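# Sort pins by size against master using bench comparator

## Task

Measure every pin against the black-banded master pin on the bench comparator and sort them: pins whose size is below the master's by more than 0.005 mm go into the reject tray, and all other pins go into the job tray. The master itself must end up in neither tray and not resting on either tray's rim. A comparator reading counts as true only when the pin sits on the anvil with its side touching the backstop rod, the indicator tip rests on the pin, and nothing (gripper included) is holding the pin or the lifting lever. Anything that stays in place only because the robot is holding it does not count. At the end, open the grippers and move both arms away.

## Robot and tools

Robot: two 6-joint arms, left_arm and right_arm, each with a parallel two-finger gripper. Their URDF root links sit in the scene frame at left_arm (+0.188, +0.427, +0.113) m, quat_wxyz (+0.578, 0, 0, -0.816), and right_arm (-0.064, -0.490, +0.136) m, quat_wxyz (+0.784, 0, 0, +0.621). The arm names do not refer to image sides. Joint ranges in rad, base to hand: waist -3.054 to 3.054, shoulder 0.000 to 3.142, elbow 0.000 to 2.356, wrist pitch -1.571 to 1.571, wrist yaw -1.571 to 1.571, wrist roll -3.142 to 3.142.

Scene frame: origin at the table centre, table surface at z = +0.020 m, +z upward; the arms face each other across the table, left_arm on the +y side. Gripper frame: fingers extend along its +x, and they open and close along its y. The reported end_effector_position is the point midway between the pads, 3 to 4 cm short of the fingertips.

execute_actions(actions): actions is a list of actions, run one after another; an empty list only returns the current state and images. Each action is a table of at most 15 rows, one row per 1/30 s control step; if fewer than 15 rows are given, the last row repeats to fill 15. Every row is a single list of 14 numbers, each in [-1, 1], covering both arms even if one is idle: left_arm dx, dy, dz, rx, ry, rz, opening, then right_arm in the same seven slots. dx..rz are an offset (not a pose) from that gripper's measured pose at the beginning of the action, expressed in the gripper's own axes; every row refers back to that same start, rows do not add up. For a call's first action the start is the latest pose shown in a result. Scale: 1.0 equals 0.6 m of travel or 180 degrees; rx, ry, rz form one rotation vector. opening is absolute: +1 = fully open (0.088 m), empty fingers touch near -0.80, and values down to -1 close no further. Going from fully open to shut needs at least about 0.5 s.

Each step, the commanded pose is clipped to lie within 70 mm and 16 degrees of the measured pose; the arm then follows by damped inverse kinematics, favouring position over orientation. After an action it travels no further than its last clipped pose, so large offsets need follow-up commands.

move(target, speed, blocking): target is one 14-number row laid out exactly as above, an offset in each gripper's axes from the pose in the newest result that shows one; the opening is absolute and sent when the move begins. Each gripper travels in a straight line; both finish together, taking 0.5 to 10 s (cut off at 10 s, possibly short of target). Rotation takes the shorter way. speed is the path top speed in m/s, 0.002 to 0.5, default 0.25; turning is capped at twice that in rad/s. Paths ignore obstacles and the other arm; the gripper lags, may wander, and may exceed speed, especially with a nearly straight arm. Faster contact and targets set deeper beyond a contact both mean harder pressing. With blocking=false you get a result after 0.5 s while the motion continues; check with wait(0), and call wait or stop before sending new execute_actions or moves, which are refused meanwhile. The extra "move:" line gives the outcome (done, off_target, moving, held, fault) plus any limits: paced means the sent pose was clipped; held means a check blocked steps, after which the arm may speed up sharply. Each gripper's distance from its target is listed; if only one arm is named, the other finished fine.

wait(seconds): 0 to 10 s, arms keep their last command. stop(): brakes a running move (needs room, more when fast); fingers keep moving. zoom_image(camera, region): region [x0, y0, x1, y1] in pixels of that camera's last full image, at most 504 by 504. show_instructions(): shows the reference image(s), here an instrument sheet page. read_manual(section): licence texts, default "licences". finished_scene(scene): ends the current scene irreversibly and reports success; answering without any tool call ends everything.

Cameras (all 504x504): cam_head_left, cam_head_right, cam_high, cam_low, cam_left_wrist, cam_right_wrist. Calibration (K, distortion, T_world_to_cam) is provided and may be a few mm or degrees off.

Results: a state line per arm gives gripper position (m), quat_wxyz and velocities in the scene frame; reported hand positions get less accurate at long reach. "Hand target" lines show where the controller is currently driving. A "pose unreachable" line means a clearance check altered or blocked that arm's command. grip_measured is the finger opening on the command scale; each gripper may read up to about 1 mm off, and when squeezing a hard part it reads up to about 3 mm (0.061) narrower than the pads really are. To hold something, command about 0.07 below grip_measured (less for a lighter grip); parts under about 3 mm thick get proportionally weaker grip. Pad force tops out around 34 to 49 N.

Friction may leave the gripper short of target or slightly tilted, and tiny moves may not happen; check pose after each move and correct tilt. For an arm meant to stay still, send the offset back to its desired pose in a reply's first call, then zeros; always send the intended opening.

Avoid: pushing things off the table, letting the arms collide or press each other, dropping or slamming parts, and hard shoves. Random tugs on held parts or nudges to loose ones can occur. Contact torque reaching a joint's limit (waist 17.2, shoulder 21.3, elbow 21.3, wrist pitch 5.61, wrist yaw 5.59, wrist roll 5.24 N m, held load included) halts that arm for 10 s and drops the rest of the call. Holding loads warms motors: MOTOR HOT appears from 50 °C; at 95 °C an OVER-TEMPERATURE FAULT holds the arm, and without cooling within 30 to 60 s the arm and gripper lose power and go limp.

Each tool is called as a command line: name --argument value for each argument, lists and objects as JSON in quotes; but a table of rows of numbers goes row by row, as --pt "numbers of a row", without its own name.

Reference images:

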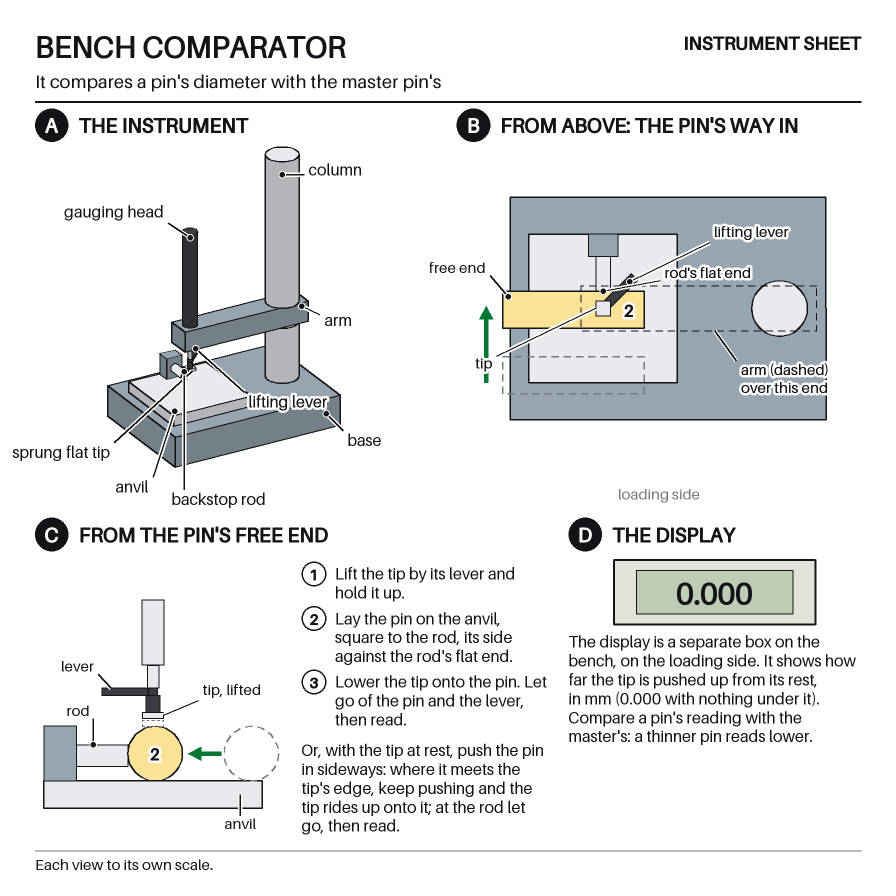

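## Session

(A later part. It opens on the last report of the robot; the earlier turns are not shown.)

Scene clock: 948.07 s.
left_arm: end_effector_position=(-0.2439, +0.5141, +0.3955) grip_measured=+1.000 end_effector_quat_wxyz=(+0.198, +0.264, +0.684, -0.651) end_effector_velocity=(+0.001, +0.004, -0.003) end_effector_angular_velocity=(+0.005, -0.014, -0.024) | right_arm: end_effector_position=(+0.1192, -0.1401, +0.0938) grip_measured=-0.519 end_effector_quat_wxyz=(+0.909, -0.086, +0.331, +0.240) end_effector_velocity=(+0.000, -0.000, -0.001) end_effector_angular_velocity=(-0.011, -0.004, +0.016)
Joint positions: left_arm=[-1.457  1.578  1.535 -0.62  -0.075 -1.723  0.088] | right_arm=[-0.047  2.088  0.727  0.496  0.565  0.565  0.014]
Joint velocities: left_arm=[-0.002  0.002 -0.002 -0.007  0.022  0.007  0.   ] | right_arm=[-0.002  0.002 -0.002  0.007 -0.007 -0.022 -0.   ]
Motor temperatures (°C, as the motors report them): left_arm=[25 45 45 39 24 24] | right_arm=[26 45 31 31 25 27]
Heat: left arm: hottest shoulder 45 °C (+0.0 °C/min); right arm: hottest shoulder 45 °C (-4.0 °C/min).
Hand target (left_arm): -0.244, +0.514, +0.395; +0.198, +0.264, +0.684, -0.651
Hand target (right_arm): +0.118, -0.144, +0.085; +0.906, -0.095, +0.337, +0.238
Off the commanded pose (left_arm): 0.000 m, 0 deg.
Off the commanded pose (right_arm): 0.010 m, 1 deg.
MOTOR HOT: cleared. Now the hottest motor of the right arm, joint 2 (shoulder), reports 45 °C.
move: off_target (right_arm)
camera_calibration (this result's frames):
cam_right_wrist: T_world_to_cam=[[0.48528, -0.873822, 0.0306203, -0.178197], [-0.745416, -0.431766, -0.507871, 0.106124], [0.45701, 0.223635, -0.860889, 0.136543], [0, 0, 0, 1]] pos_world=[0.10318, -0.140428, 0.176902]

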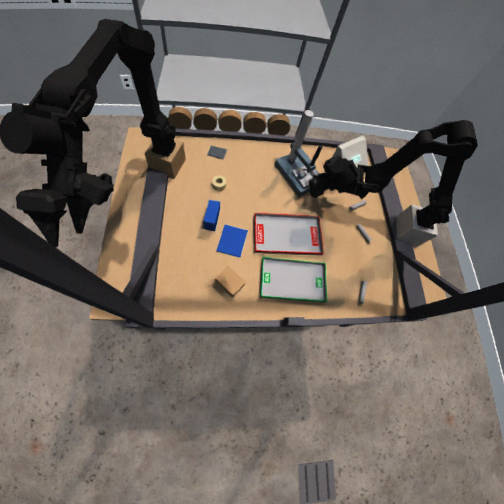

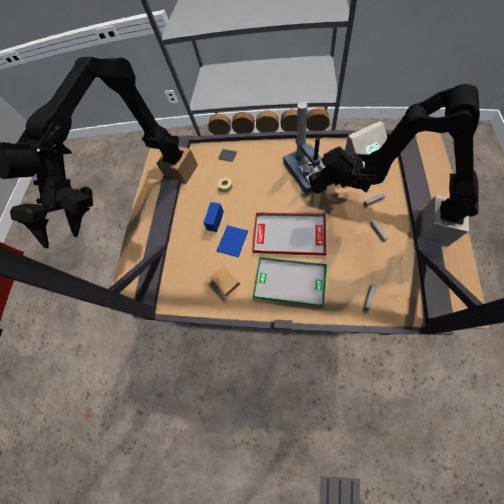

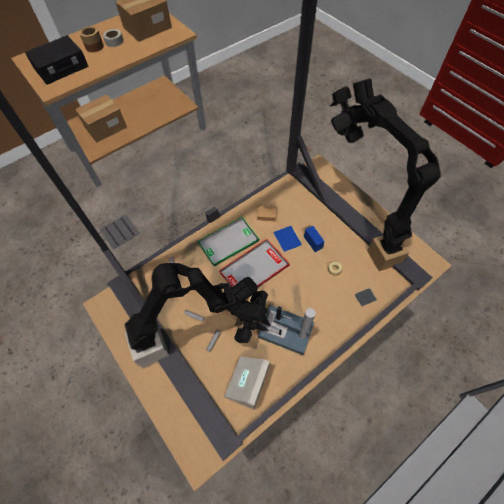

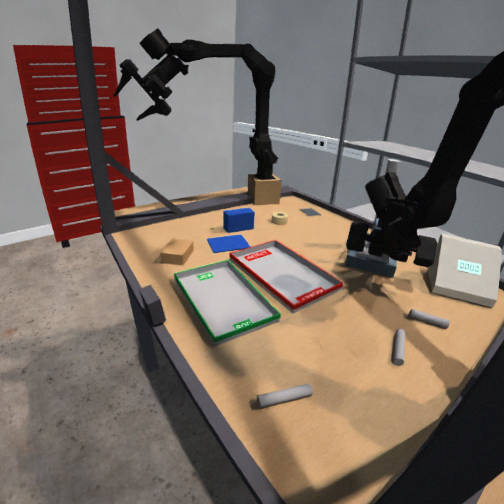

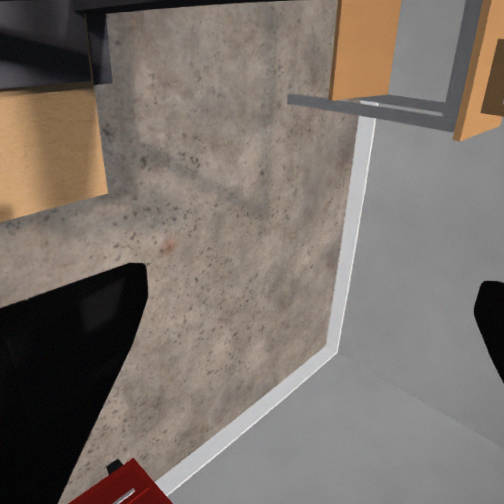

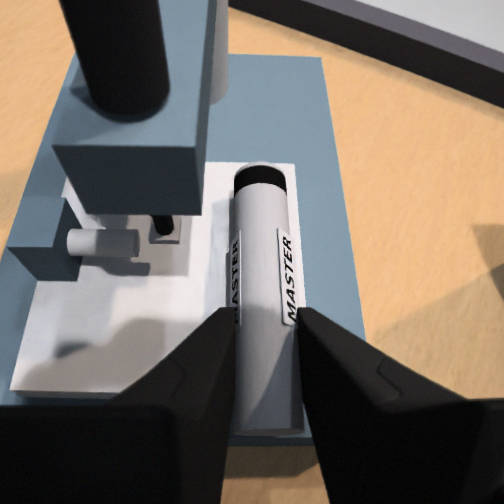

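move --target '[0,0,0,0,0,0,1, 0,0.03,0,0,0,0,-0.6]' --speed 0.03

Scene clock: 982.07 s.
left_arm: end_effector_position=(-0.2439, +0.5141, +0.3955) grip_measured=+1.000 end_effector_quat_wxyz=(+0.198, +0.264, +0.684, -0.651) end_effector_velocity=(+0.002, +0.002, -0.001) end_effector_angular_velocity=(-0.003, -0.007, -0.013) | right_arm: end_effector_position=(+0.1111, -0.1278, +0.0955) grip_measured=-0.519 end_effector_quat_wxyz=(+0.908, -0.088, +0.331, +0.240) end_effector_velocity=(+0.000, -0.000, -0.000) end_effector_angular_velocity=(-0.006, +0.011, -0.003)
Joint positions: left_arm=[-1.457  1.578  1.535 -0.62  -0.075 -1.723  0.088] | right_arm=[-0.011  2.1    0.775  0.441  0.589  0.595  0.014]
Joint velocities: left_arm=[-0.002 -0.002 -0.002 -0.007  0.007  0.007  0.   ] | right_arm=[-0.002 -0.002  0.007 -0.022 -0.007  0.007 -0.   ]
Motor temperatures (°C, as the motors report them): left_arm=[25 45 45 39 24 24] | right_arm=[26 43 30 32 24 27]
Heat: left arm: hottest shoulder 45 °C (+0.0 °C/min); right arm: hottest shoulder 43 °C (-3.0 °C/min).
Hand target (left_arm): -0.244, +0.514, +0.395; +0.198, +0.264, +0.684, -0.651
Hand target (right_arm): +0.110, -0.125, +0.094; +0.908, -0.086, +0.331, +0.240
Off the commanded pose (left_arm): 0.000 m, 0 deg.
Off the commanded pose (right_arm): 0.004 m, 0 deg.
move: done
camera_calibration (this result's frames):
cam_right_wrist: T_world_to_cam=[[0.486597, -0.87297, 0.033874, -0.163928], [-0.744006, -0.434411, -0.507683, 0.105743], [0.457907, 0.221834, -0.860878, 0.13866], [0, 0, 0, 1]] pos_world=[0.0949468, -0.127928, 0.178606]

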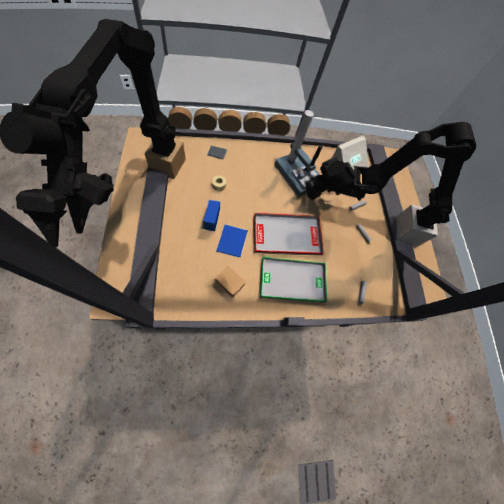

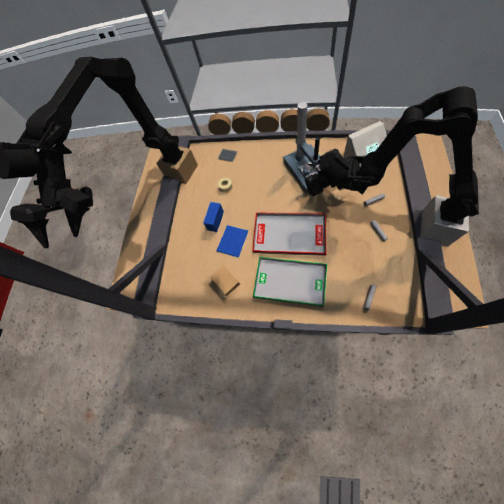

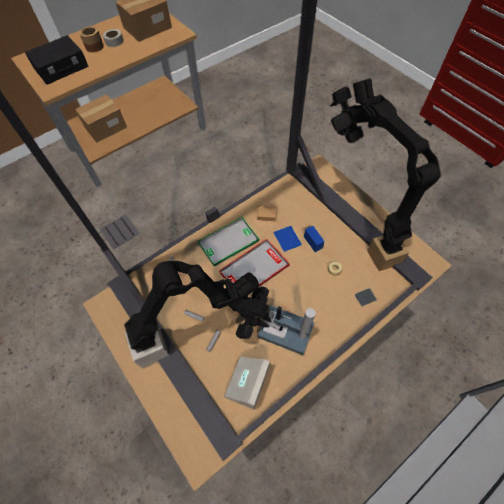

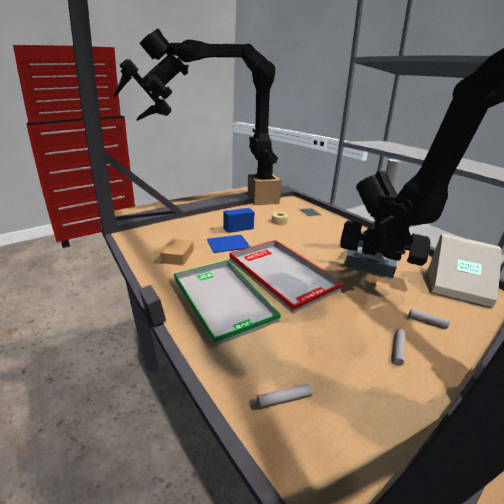

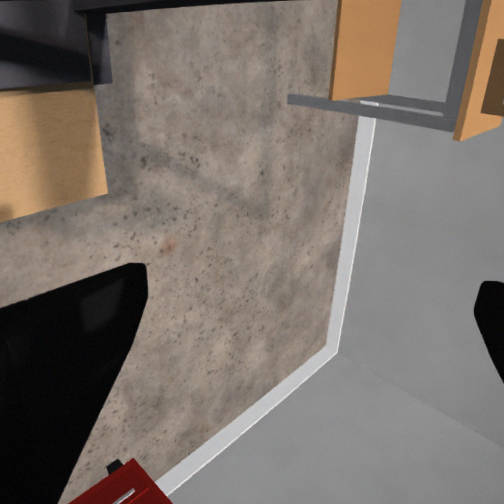

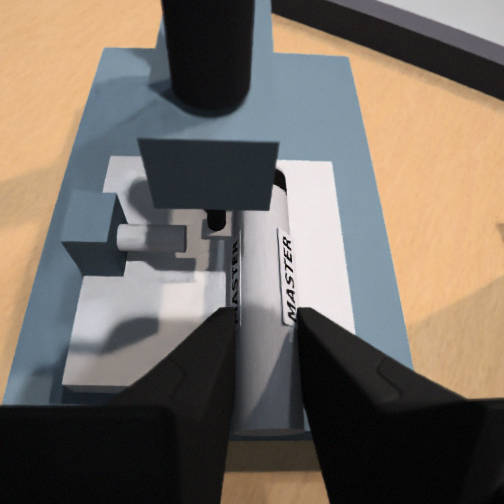

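move --target '[0,0,0,0,0,0,1, 0.006,-0.002,-0.007,0,0,0,-0.6]' --speed 0.03

Scene clock: 996.07 s.
left_arm: end_effector_position=(-0.2439, +0.5141, +0.3955) grip_measured=+1.000 end_effector_quat_wxyz=(+0.198, +0.264, +0.684, -0.651) end_effector_velocity=(+0.002, -0.003, +0.003) end_effector_angular_velocity=(+0.005, +0.003, +0.028) | right_arm: end_effector_position=(+0.1113, -0.1256, +0.0955) grip_measured=-0.519 end_effector_quat_wxyz=(+0.909, -0.082, +0.328, +0.243) end_effector_velocity=(-0.000, -0.001, -0.001) end_effector_angular_velocity=(-0.011, +0.004, +0.007)
Joint positions: left_arm=[-1.457  1.578  1.535 -0.62  -0.075 -1.723  0.088] | right_arm=[-0.011  2.107  0.776  0.461  0.588  0.595  0.014]
Joint velocities: left_arm=[-0.002 -0.007  0.002 -0.007 -0.022 -0.022  0.   ] | right_arm=[-0.002 -0.002 -0.002 -0.007 -0.007 -0.007 -0.   ]
Motor temperatures (°C, as the motors report them): left_arm=[25 45 45 39 24 24] | right_arm=[26 43 31 32 25 27]
Heat: left arm: hottest shoulder 45 °C (+0.0 °C/min); right arm: hottest shoulder 43 °C (-2.0 °C/min).
Hand target (left_arm): -0.244, +0.514, +0.395; +0.198, +0.264, +0.684, -0.651
Hand target (right_arm): +0.112, -0.129, +0.090; +0.908, -0.088, +0.331, +0.240
Off the commanded pose (left_arm): 0.000 m, 0 deg.
Off the commanded pose (right_arm): 0.006 m, 1 deg.
move: done
camera_calibration (this result's frames):
cam_right_wrist: T_world_to_cam=[[0.487084, -0.873054, 0.0229296, -0.161086], [-0.742686, -0.427879, -0.515109, 0.108275], [0.459529, 0.233872, -0.856818, 0.138927], [0, 0, 0, 1]] pos_world=[0.0950359, -0.126799, 0.178502]

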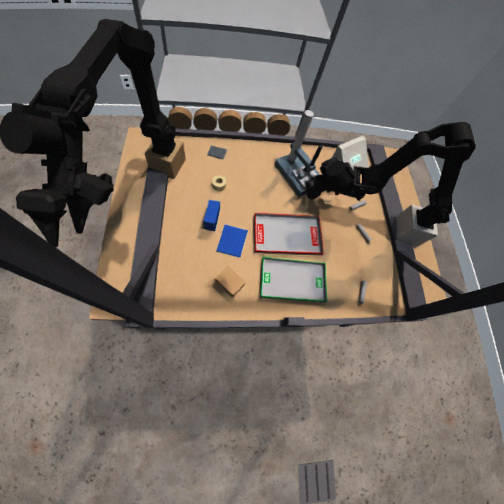

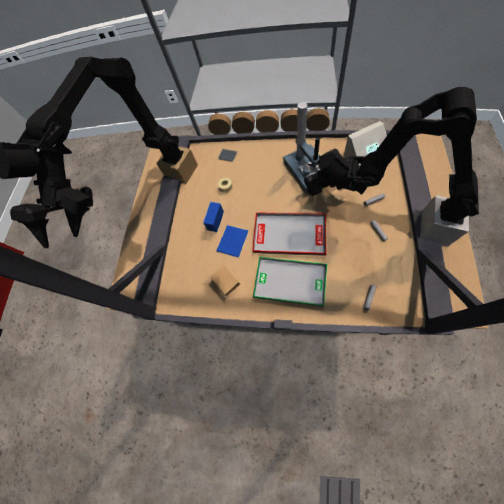

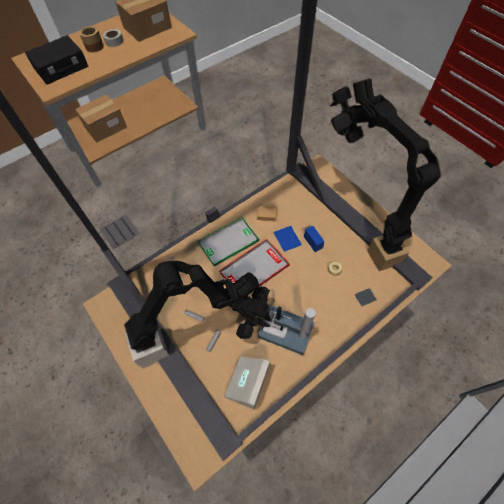

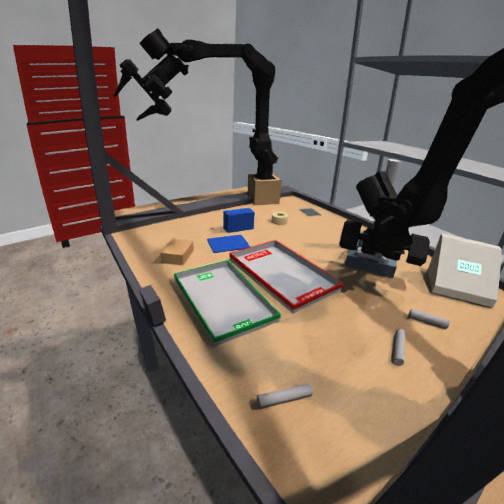

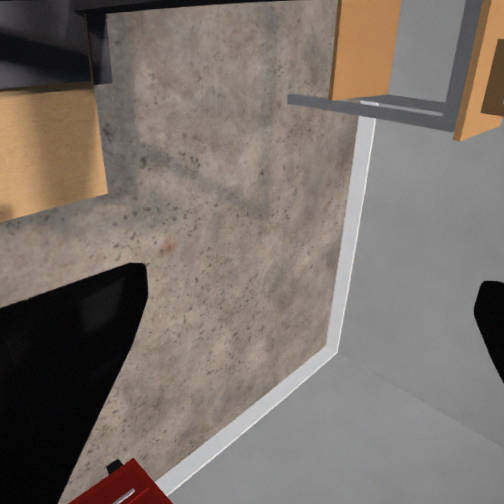

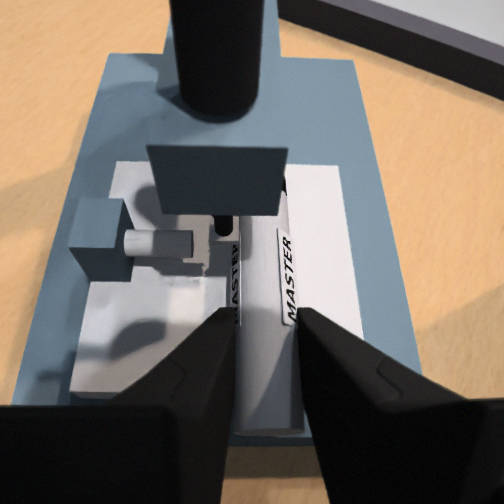

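move --target '[0,0,0,0,0,0,1, 0,0.022,-0.002,0,0,0,-0.6]' --speed 0.02

Scene clock: 1005.50 s.
left_arm: end_effector_position=(-0.2439, +0.5141, +0.3955) grip_measured=+1.000 end_effector_quat_wxyz=(+0.198, +0.264, +0.684, -0.651) end_effector_velocity=(+0.002, -0.003, +0.003) end_effector_angular_velocity=(+0.002, +0.003, +0.013) | right_arm: end_effector_position=(+0.1055, -0.1189, +0.0957) grip_measured=-0.519 end_effector_quat_wxyz=(+0.909, -0.085, +0.328, +0.241) end_effector_velocity=(-0.002, -0.001, -0.004) end_effector_angular_velocity=(-0.032, +0.013, +0.025)
Joint positions: left_arm=[-1.457  1.578  1.535 -0.62  -0.075 -1.723  0.088] | right_arm=[0.013 2.116 0.806 0.422 0.606 0.616 0.014]
Joint velocities: left_arm=[ 0.002 -0.007  0.002 -0.007 -0.007 -0.007  0.   ] | right_arm=[-0.002  0.002  0.002 -0.022 -0.022 -0.022 -0.   ]
Motor temperatures (°C, as the motors report them): left_arm=[25 45 45 40 24 24] | right_arm=[26 43 30 32 25 27]
Heat: left arm: hottest shoulder 45 °C (+0.0 °C/min); right arm: hottest shoulder 43 °C (-2.0 °C/min).
Hand target (left_arm): -0.244, +0.514, +0.395; +0.198, +0.264, +0.684, -0.651
Hand target (right_arm): +0.104, -0.115, +0.095; +0.909, -0.082, +0.328, +0.243
Off the commanded pose (left_arm): 0.000 m, 0 deg.
Off the commanded pose (right_arm): 0.005 m, 0 deg.
move: done
camera_calibration (this result's frames):
cam_right_wrist: T_world_to_cam=[[0.486254, -0.873325, 0.0293205, -0.153], [-0.742301, -0.43054, -0.513444, 0.106448], [0.461027, 0.227899, -0.857622, 0.139464], [0, 0, 0, 1]] pos_world=[0.0891166, -0.119572, 0.178748]

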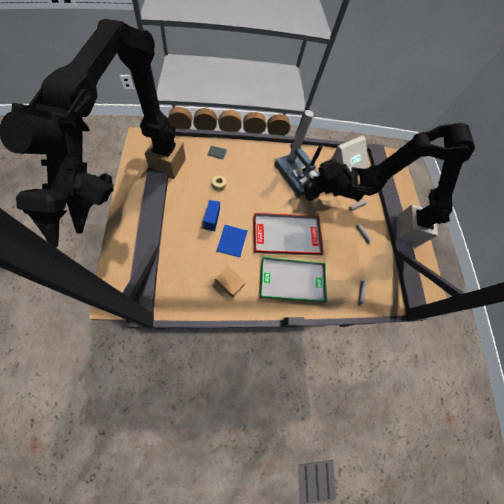

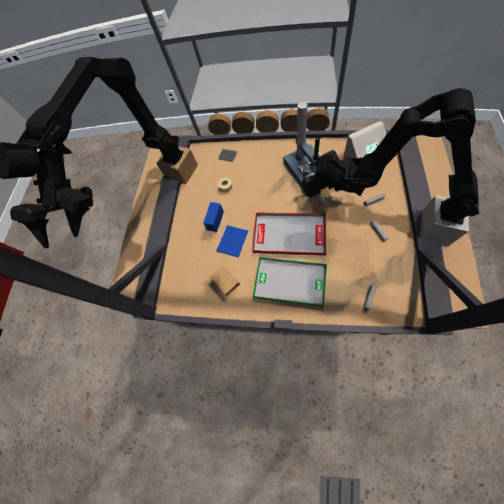

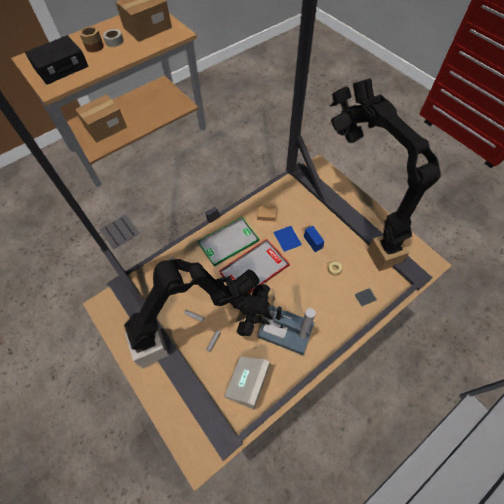

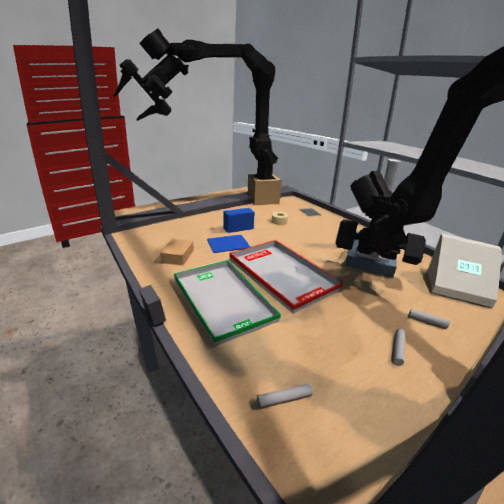

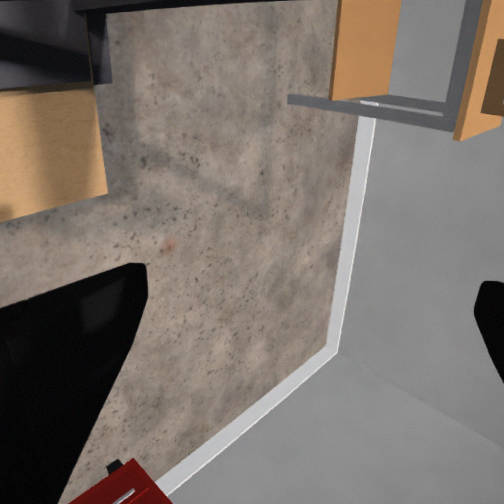

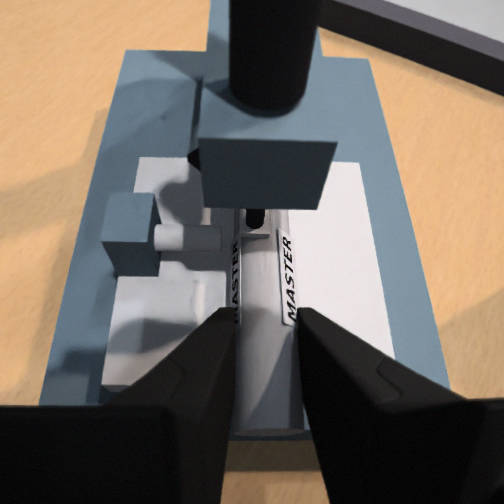

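zoom_image --camera "cam_low" --region '[430,240,504,300]'

move --target '[0,0,0,0,0,0,1, 0,0.016,-0.002,0,0,0,-0.6]' --speed 0.02

Region (430, 240, 504, 300) of cam_low's 504x504 image, scaled by 6.811, with more detail than that image has; it fills the top 409 rows of this view, and the rest is white.

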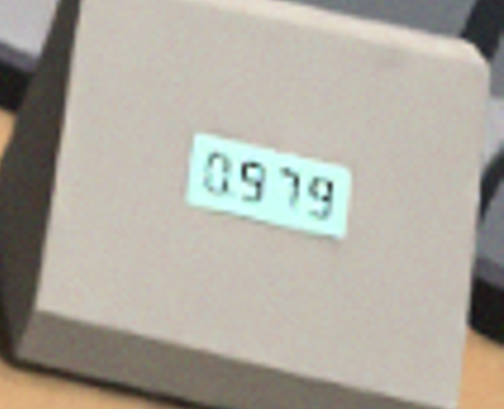

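Scene clock: 1013.03 s.
left_arm: end_effector_position=(-0.2439, +0.5141, +0.3955) grip_measured=+1.000 end_effector_quat_wxyz=(+0.198, +0.264, +0.684, -0.651) end_effector_velocity=(+0.002, -0.000, -0.001) end_effector_angular_velocity=(-0.012, -0.005, -0.001) | right_arm: end_effector_position=(+0.1022, -0.1160, +0.0959) grip_measured=-0.519 end_effector_quat_wxyz=(+0.910, -0.088, +0.328, +0.239) end_effector_velocity=(+0.002, -0.002, -0.001) end_effector_angular_velocity=(-0.013, +0.001, -0.012)
Joint positions: left_arm=[-1.457  1.578  1.535 -0.62  -0.075 -1.723  0.088] | right_arm=[0.027 2.12  0.822 0.396 0.619 0.629 0.014]
Joint velocities: left_arm=[-0.002 -0.002 -0.002 -0.007 -0.007  0.007  0.   ] | right_arm=[-0.002  0.002  0.007 -0.022  0.007  0.007  0.   ]
Motor temperatures (°C, as the motors report them): left_arm=[25 45 45 40 24 24] | right_arm=[26 44 31 32 25 27]
Heat: left arm: hottest shoulder 45 °C (+0.0 °C/min); right arm: hottest shoulder 44 °C (+0.0 °C/min).
Hand target (left_arm): -0.244, +0.514, +0.395; +0.198, +0.264, +0.684, -0.651
Hand target (right_arm): +0.100, -0.111, +0.095; +0.909, -0.085, +0.328, +0.241
Off the commanded pose (left_arm): 0.000 m, 0 deg.
Off the commanded pose (right_arm): 0.006 m, 0 deg.
move: done
camera_calibration (this result's frames):
cam_right_wrist: T_world_to_cam=[[0.483438, -0.874617, 0.0365222, -0.149461], [-0.742552, -0.43182, -0.512004, 0.105043], [0.463578, 0.220402, -0.858206, 0.139425], [0, 0, 0, 1]] pos_world=[0.0856208, -0.116091, 0.178897]

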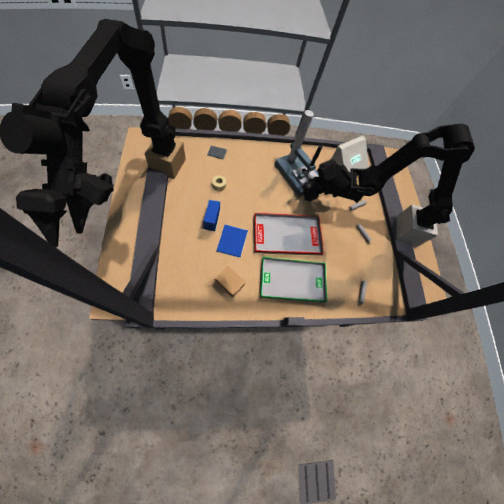

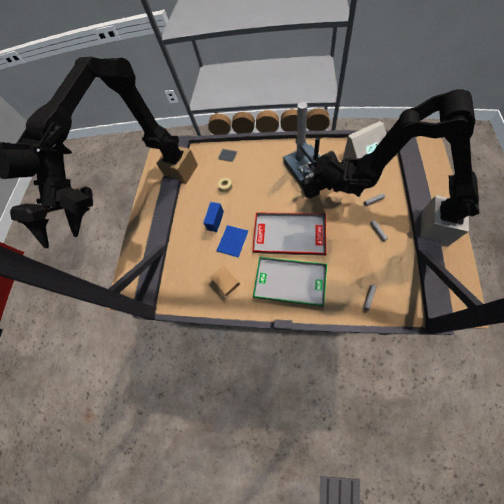

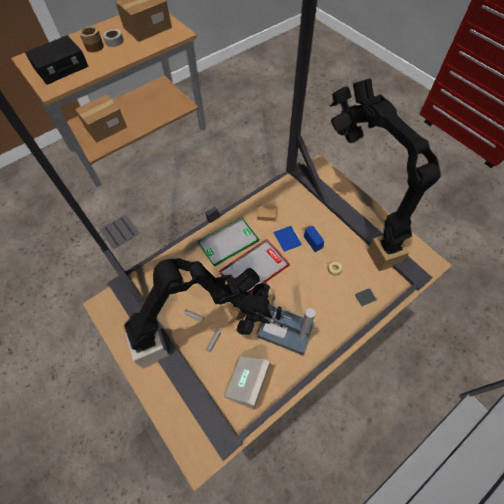

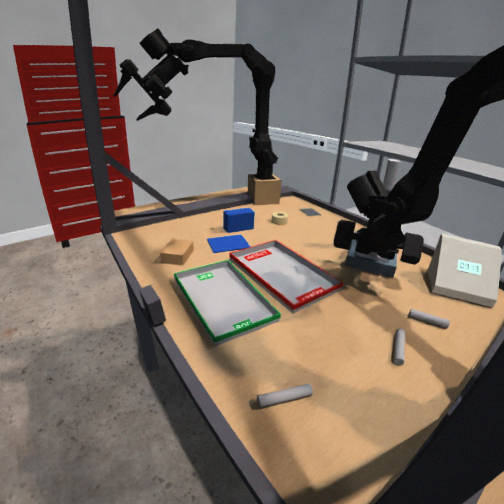

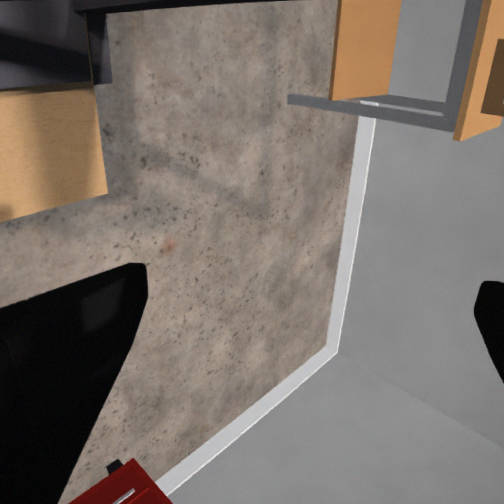

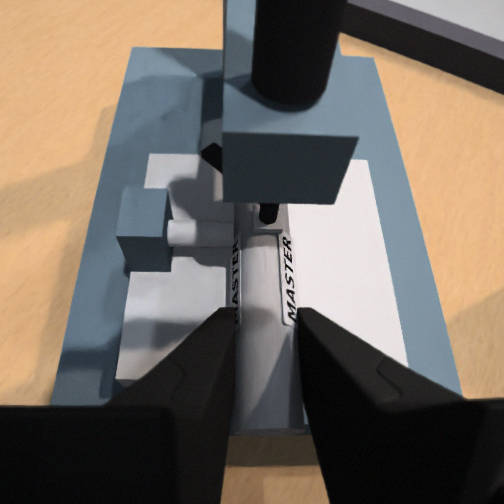

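move --target '[0,0,0,0,0,0,1, 0,0.012,-0.001,0,0,0,-0.6]' --speed 0.02

zoom_image --camera "cam_low" --region '[440,250,504,290]'

zoom_image --camera "cam_right_wrist" --region '[160,160,360,330]'

Scene clock: 1019.67 s.
left_arm: end_effector_position=(-0.2439, +0.5141, +0.3955) grip_measured=+1.000 end_effector_quat_wxyz=(+0.198, +0.264, +0.684, -0.651) end_effector_velocity=(+0.002, -0.000, -0.001) end_effector_angular_velocity=(-0.000, -0.007, +0.008) | right_arm: end_effector_position=(+0.1016, -0.1157, +0.0962) grip_measured=-0.519 end_effector_quat_wxyz=(+0.911, -0.090, +0.328, +0.234) end_effector_velocity=(-0.002, -0.002, -0.003) end_effector_angular_velocity=(-0.035, +0.002, +0.021)
Joint positions: left_arm=[-1.457  1.578  1.535 -0.62  -0.075 -1.723  0.088] | right_arm=[0.032 2.121 0.832 0.375 0.63  0.638 0.014]
Joint velocities: left_arm=[-0.002 -0.002 -0.002 -0.007 -0.007 -0.007  0.   ] | right_arm=[ 0.002  0.002  0.002 -0.022 -0.007 -0.022  0.   ]
Motor temperatures (°C, as the motors report them): left_arm=[25 45 45 40 24 24] | right_arm=[26 44 31 32 25 27]
Heat: left arm: hottest shoulder 45 °C (+0.0 °C/min); right arm: hottest shoulder 44 °C (+0.0 °C/min).
Hand target (left_arm): -0.244, +0.514, +0.395; +0.198, +0.264, +0.684, -0.651
Hand target (right_arm): +0.098, -0.110, +0.096; +0.910, -0.088, +0.328, +0.239
Off the commanded pose (left_arm): 0.000 m, 0 deg.
Off the commanded pose (right_arm): 0.007 m, 1 deg.
move: done
camera_calibration (this result's frames):
cam_right_wrist: T_world_to_cam=[[0.477006, -0.877772, 0.0445267, -0.14935], [-0.744367, -0.430409, -0.510554, 0.105068], [0.467315, 0.210393, -0.858692, 0.138363], [0, 0, 0, 1]] pos_world=[0.0847911, -0.114984, 0.179104]

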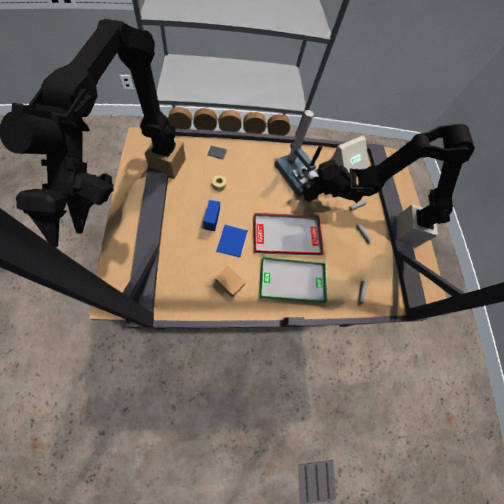

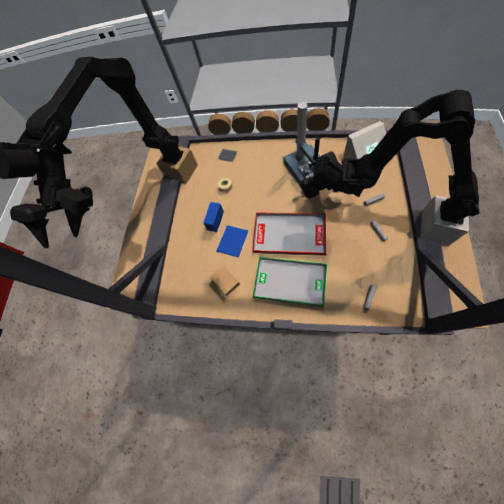

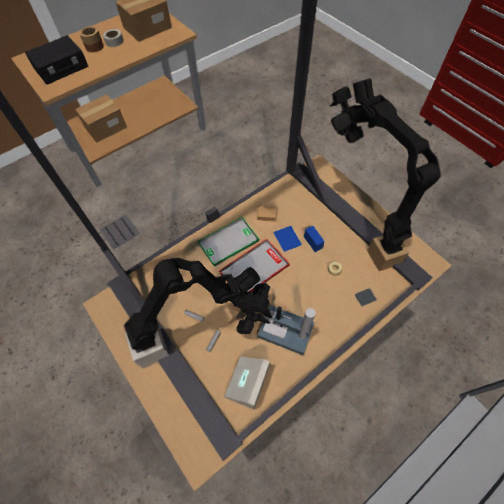

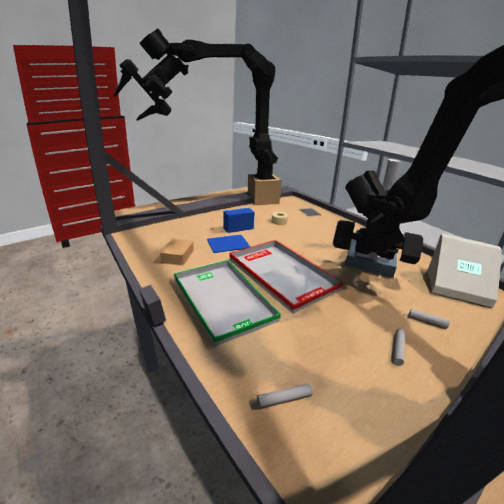

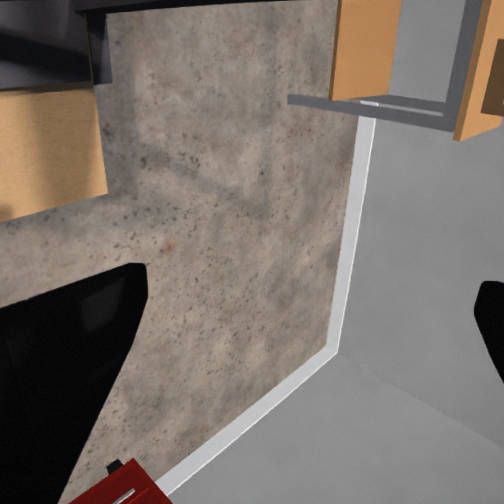

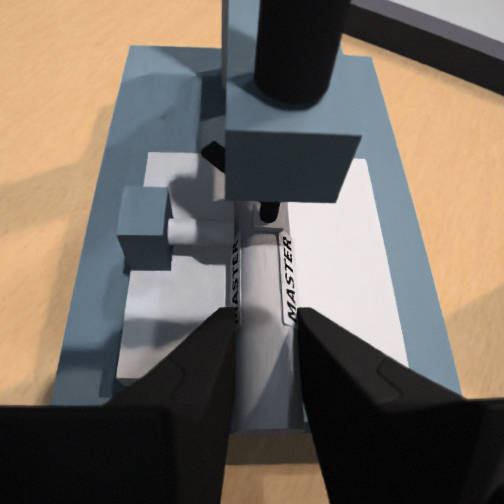

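Region (440, 250, 504, 290) of cam_low's 504x504 image, scaled by 7.875, with more detail than that image has; it fills the top 315 rows of this view, and the rest is white.

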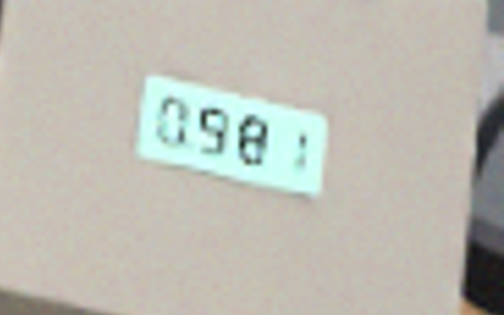

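Region (160, 160, 360, 330) of cam_right_wrist's 504x504 image, scaled by 2.520, with more detail than that image has; it fills the top 428 rows of this view, and the rest is white.

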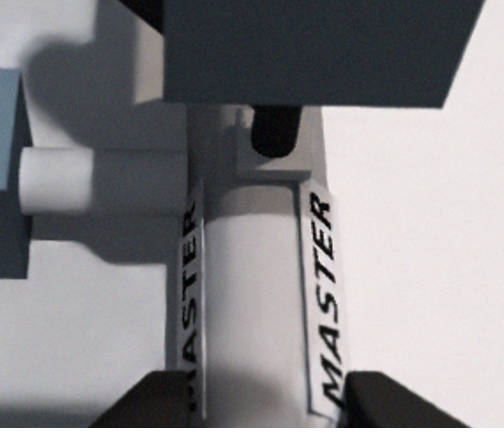

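execute_actions --actions '[[[0,0,0,0,0,0,1, 0,0,0,0,0,0,-0.6]],[[0,0,0,0,0,0,1, 0,0,0,0,0,0,-0.1]],[[0,0,0,0,0,0,1, 0,0,0,0,0,0,-0.1]]]'

zoom_image --camera "cam_low" --region '[440,250,504,290]'

Scene clock: 1030.97 s.
left_arm: end_effector_position=(-0.2439, +0.5141, +0.3955) grip_measured=+1.000 end_effector_quat_wxyz=(+0.198, +0.264, +0.684, -0.651) end_effector_velocity=(+0.002, -0.000, -0.001) end_effector_angular_velocity=(-0.000, -0.007, +0.008) | right_arm: end_effector_position=(+0.1017, -0.1158, +0.0961) grip_measured=-0.102 end_effector_quat_wxyz=(+0.911, -0.091, +0.328, +0.233) end_effector_velocity=(+0.001, -0.005, -0.002) end_effector_angular_velocity=(-0.018, +0.001, -0.012)
Joint positions: left_arm=[-1.457  1.578  1.535 -0.62  -0.075 -1.723  0.088] | right_arm=[0.032 2.122 0.833 0.374 0.631 0.639 0.034]
Joint velocities: left_arm=[-0.002 -0.002 -0.002 -0.007 -0.007 -0.007  0.   ] | right_arm=[-0.002 -0.002 -0.002 -0.022  0.007  0.007 -0.   ]
Motor temperatures (°C, as the motors report them): left_arm=[25 45 45 40 24 24] | right_arm=[26 44 32 32 25 27]
Heat: left arm: hottest shoulder 45 °C (+0.0 °C/min); right arm: hottest shoulder 44 °C (+1.0 °C/min).
Hand target (left_arm): -0.244, +0.514, +0.395; +0.198, +0.264, +0.684, -0.651
Hand target (right_arm): +0.102, -0.116, +0.096; +0.911, -0.091, +0.328, +0.233
Off the commanded pose (left_arm): 0.000 m, 0 deg.
Off the commanded pose (right_arm): 0.000 m, 0 deg.
camera_calibration (this result's frames):
cam_right_wrist: T_world_to_cam=[[0.476369, -0.878083, 0.045206, -0.149496], [-0.744519, -0.430192, -0.510516, 0.105081], [0.467723, 0.209537, -0.858679, 0.138129], [0, 0, 0, 1]] pos_world=[0.0848437, -0.115008, 0.179012]

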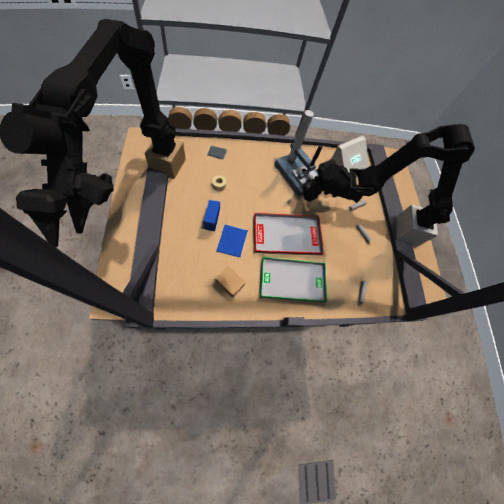

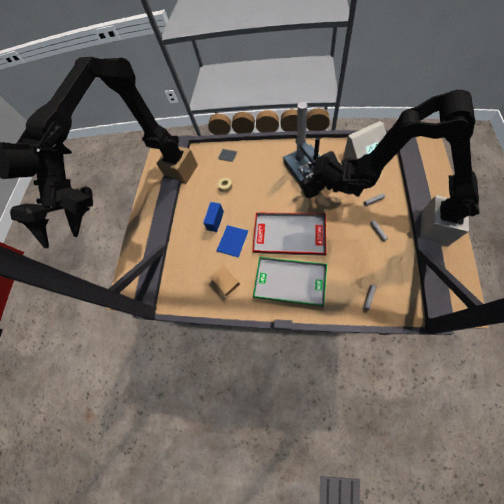

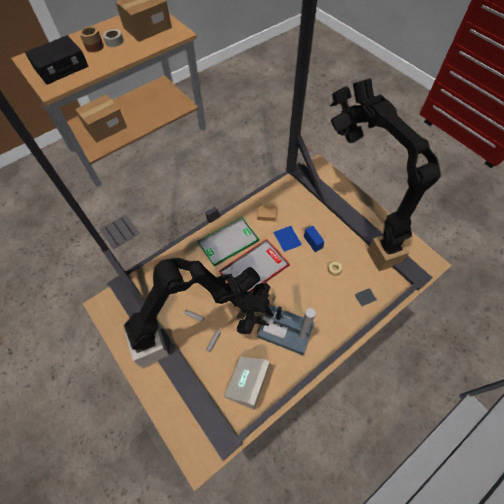

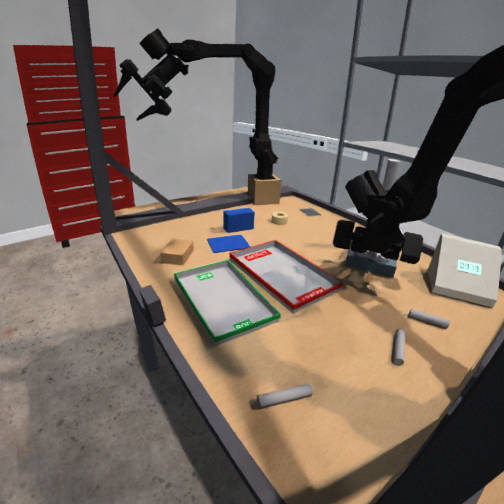

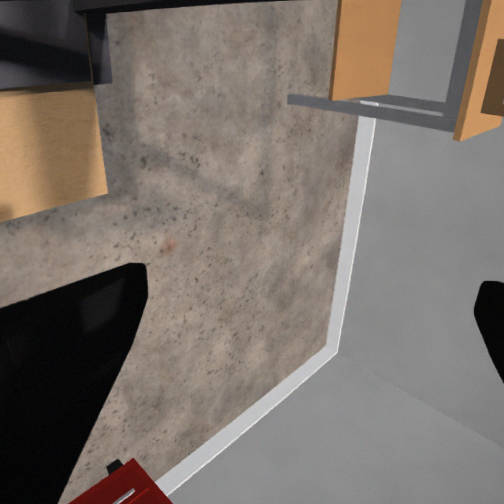

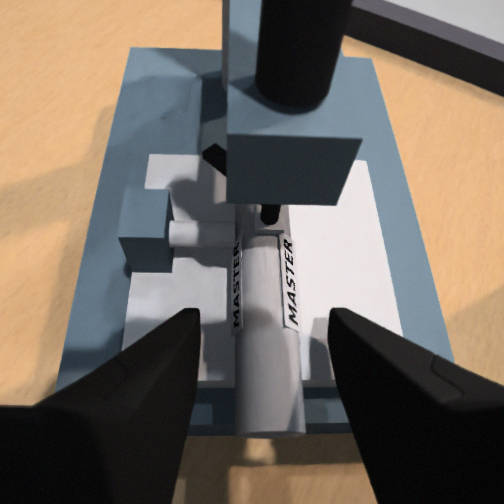

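Region (440, 250, 504, 290) of cam_low's 504x504 image, scaled by 7.875, with more detail than that image has; it fills the top 315 rows of this view, and the rest is white.

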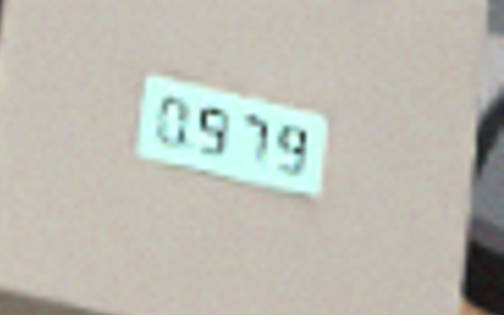

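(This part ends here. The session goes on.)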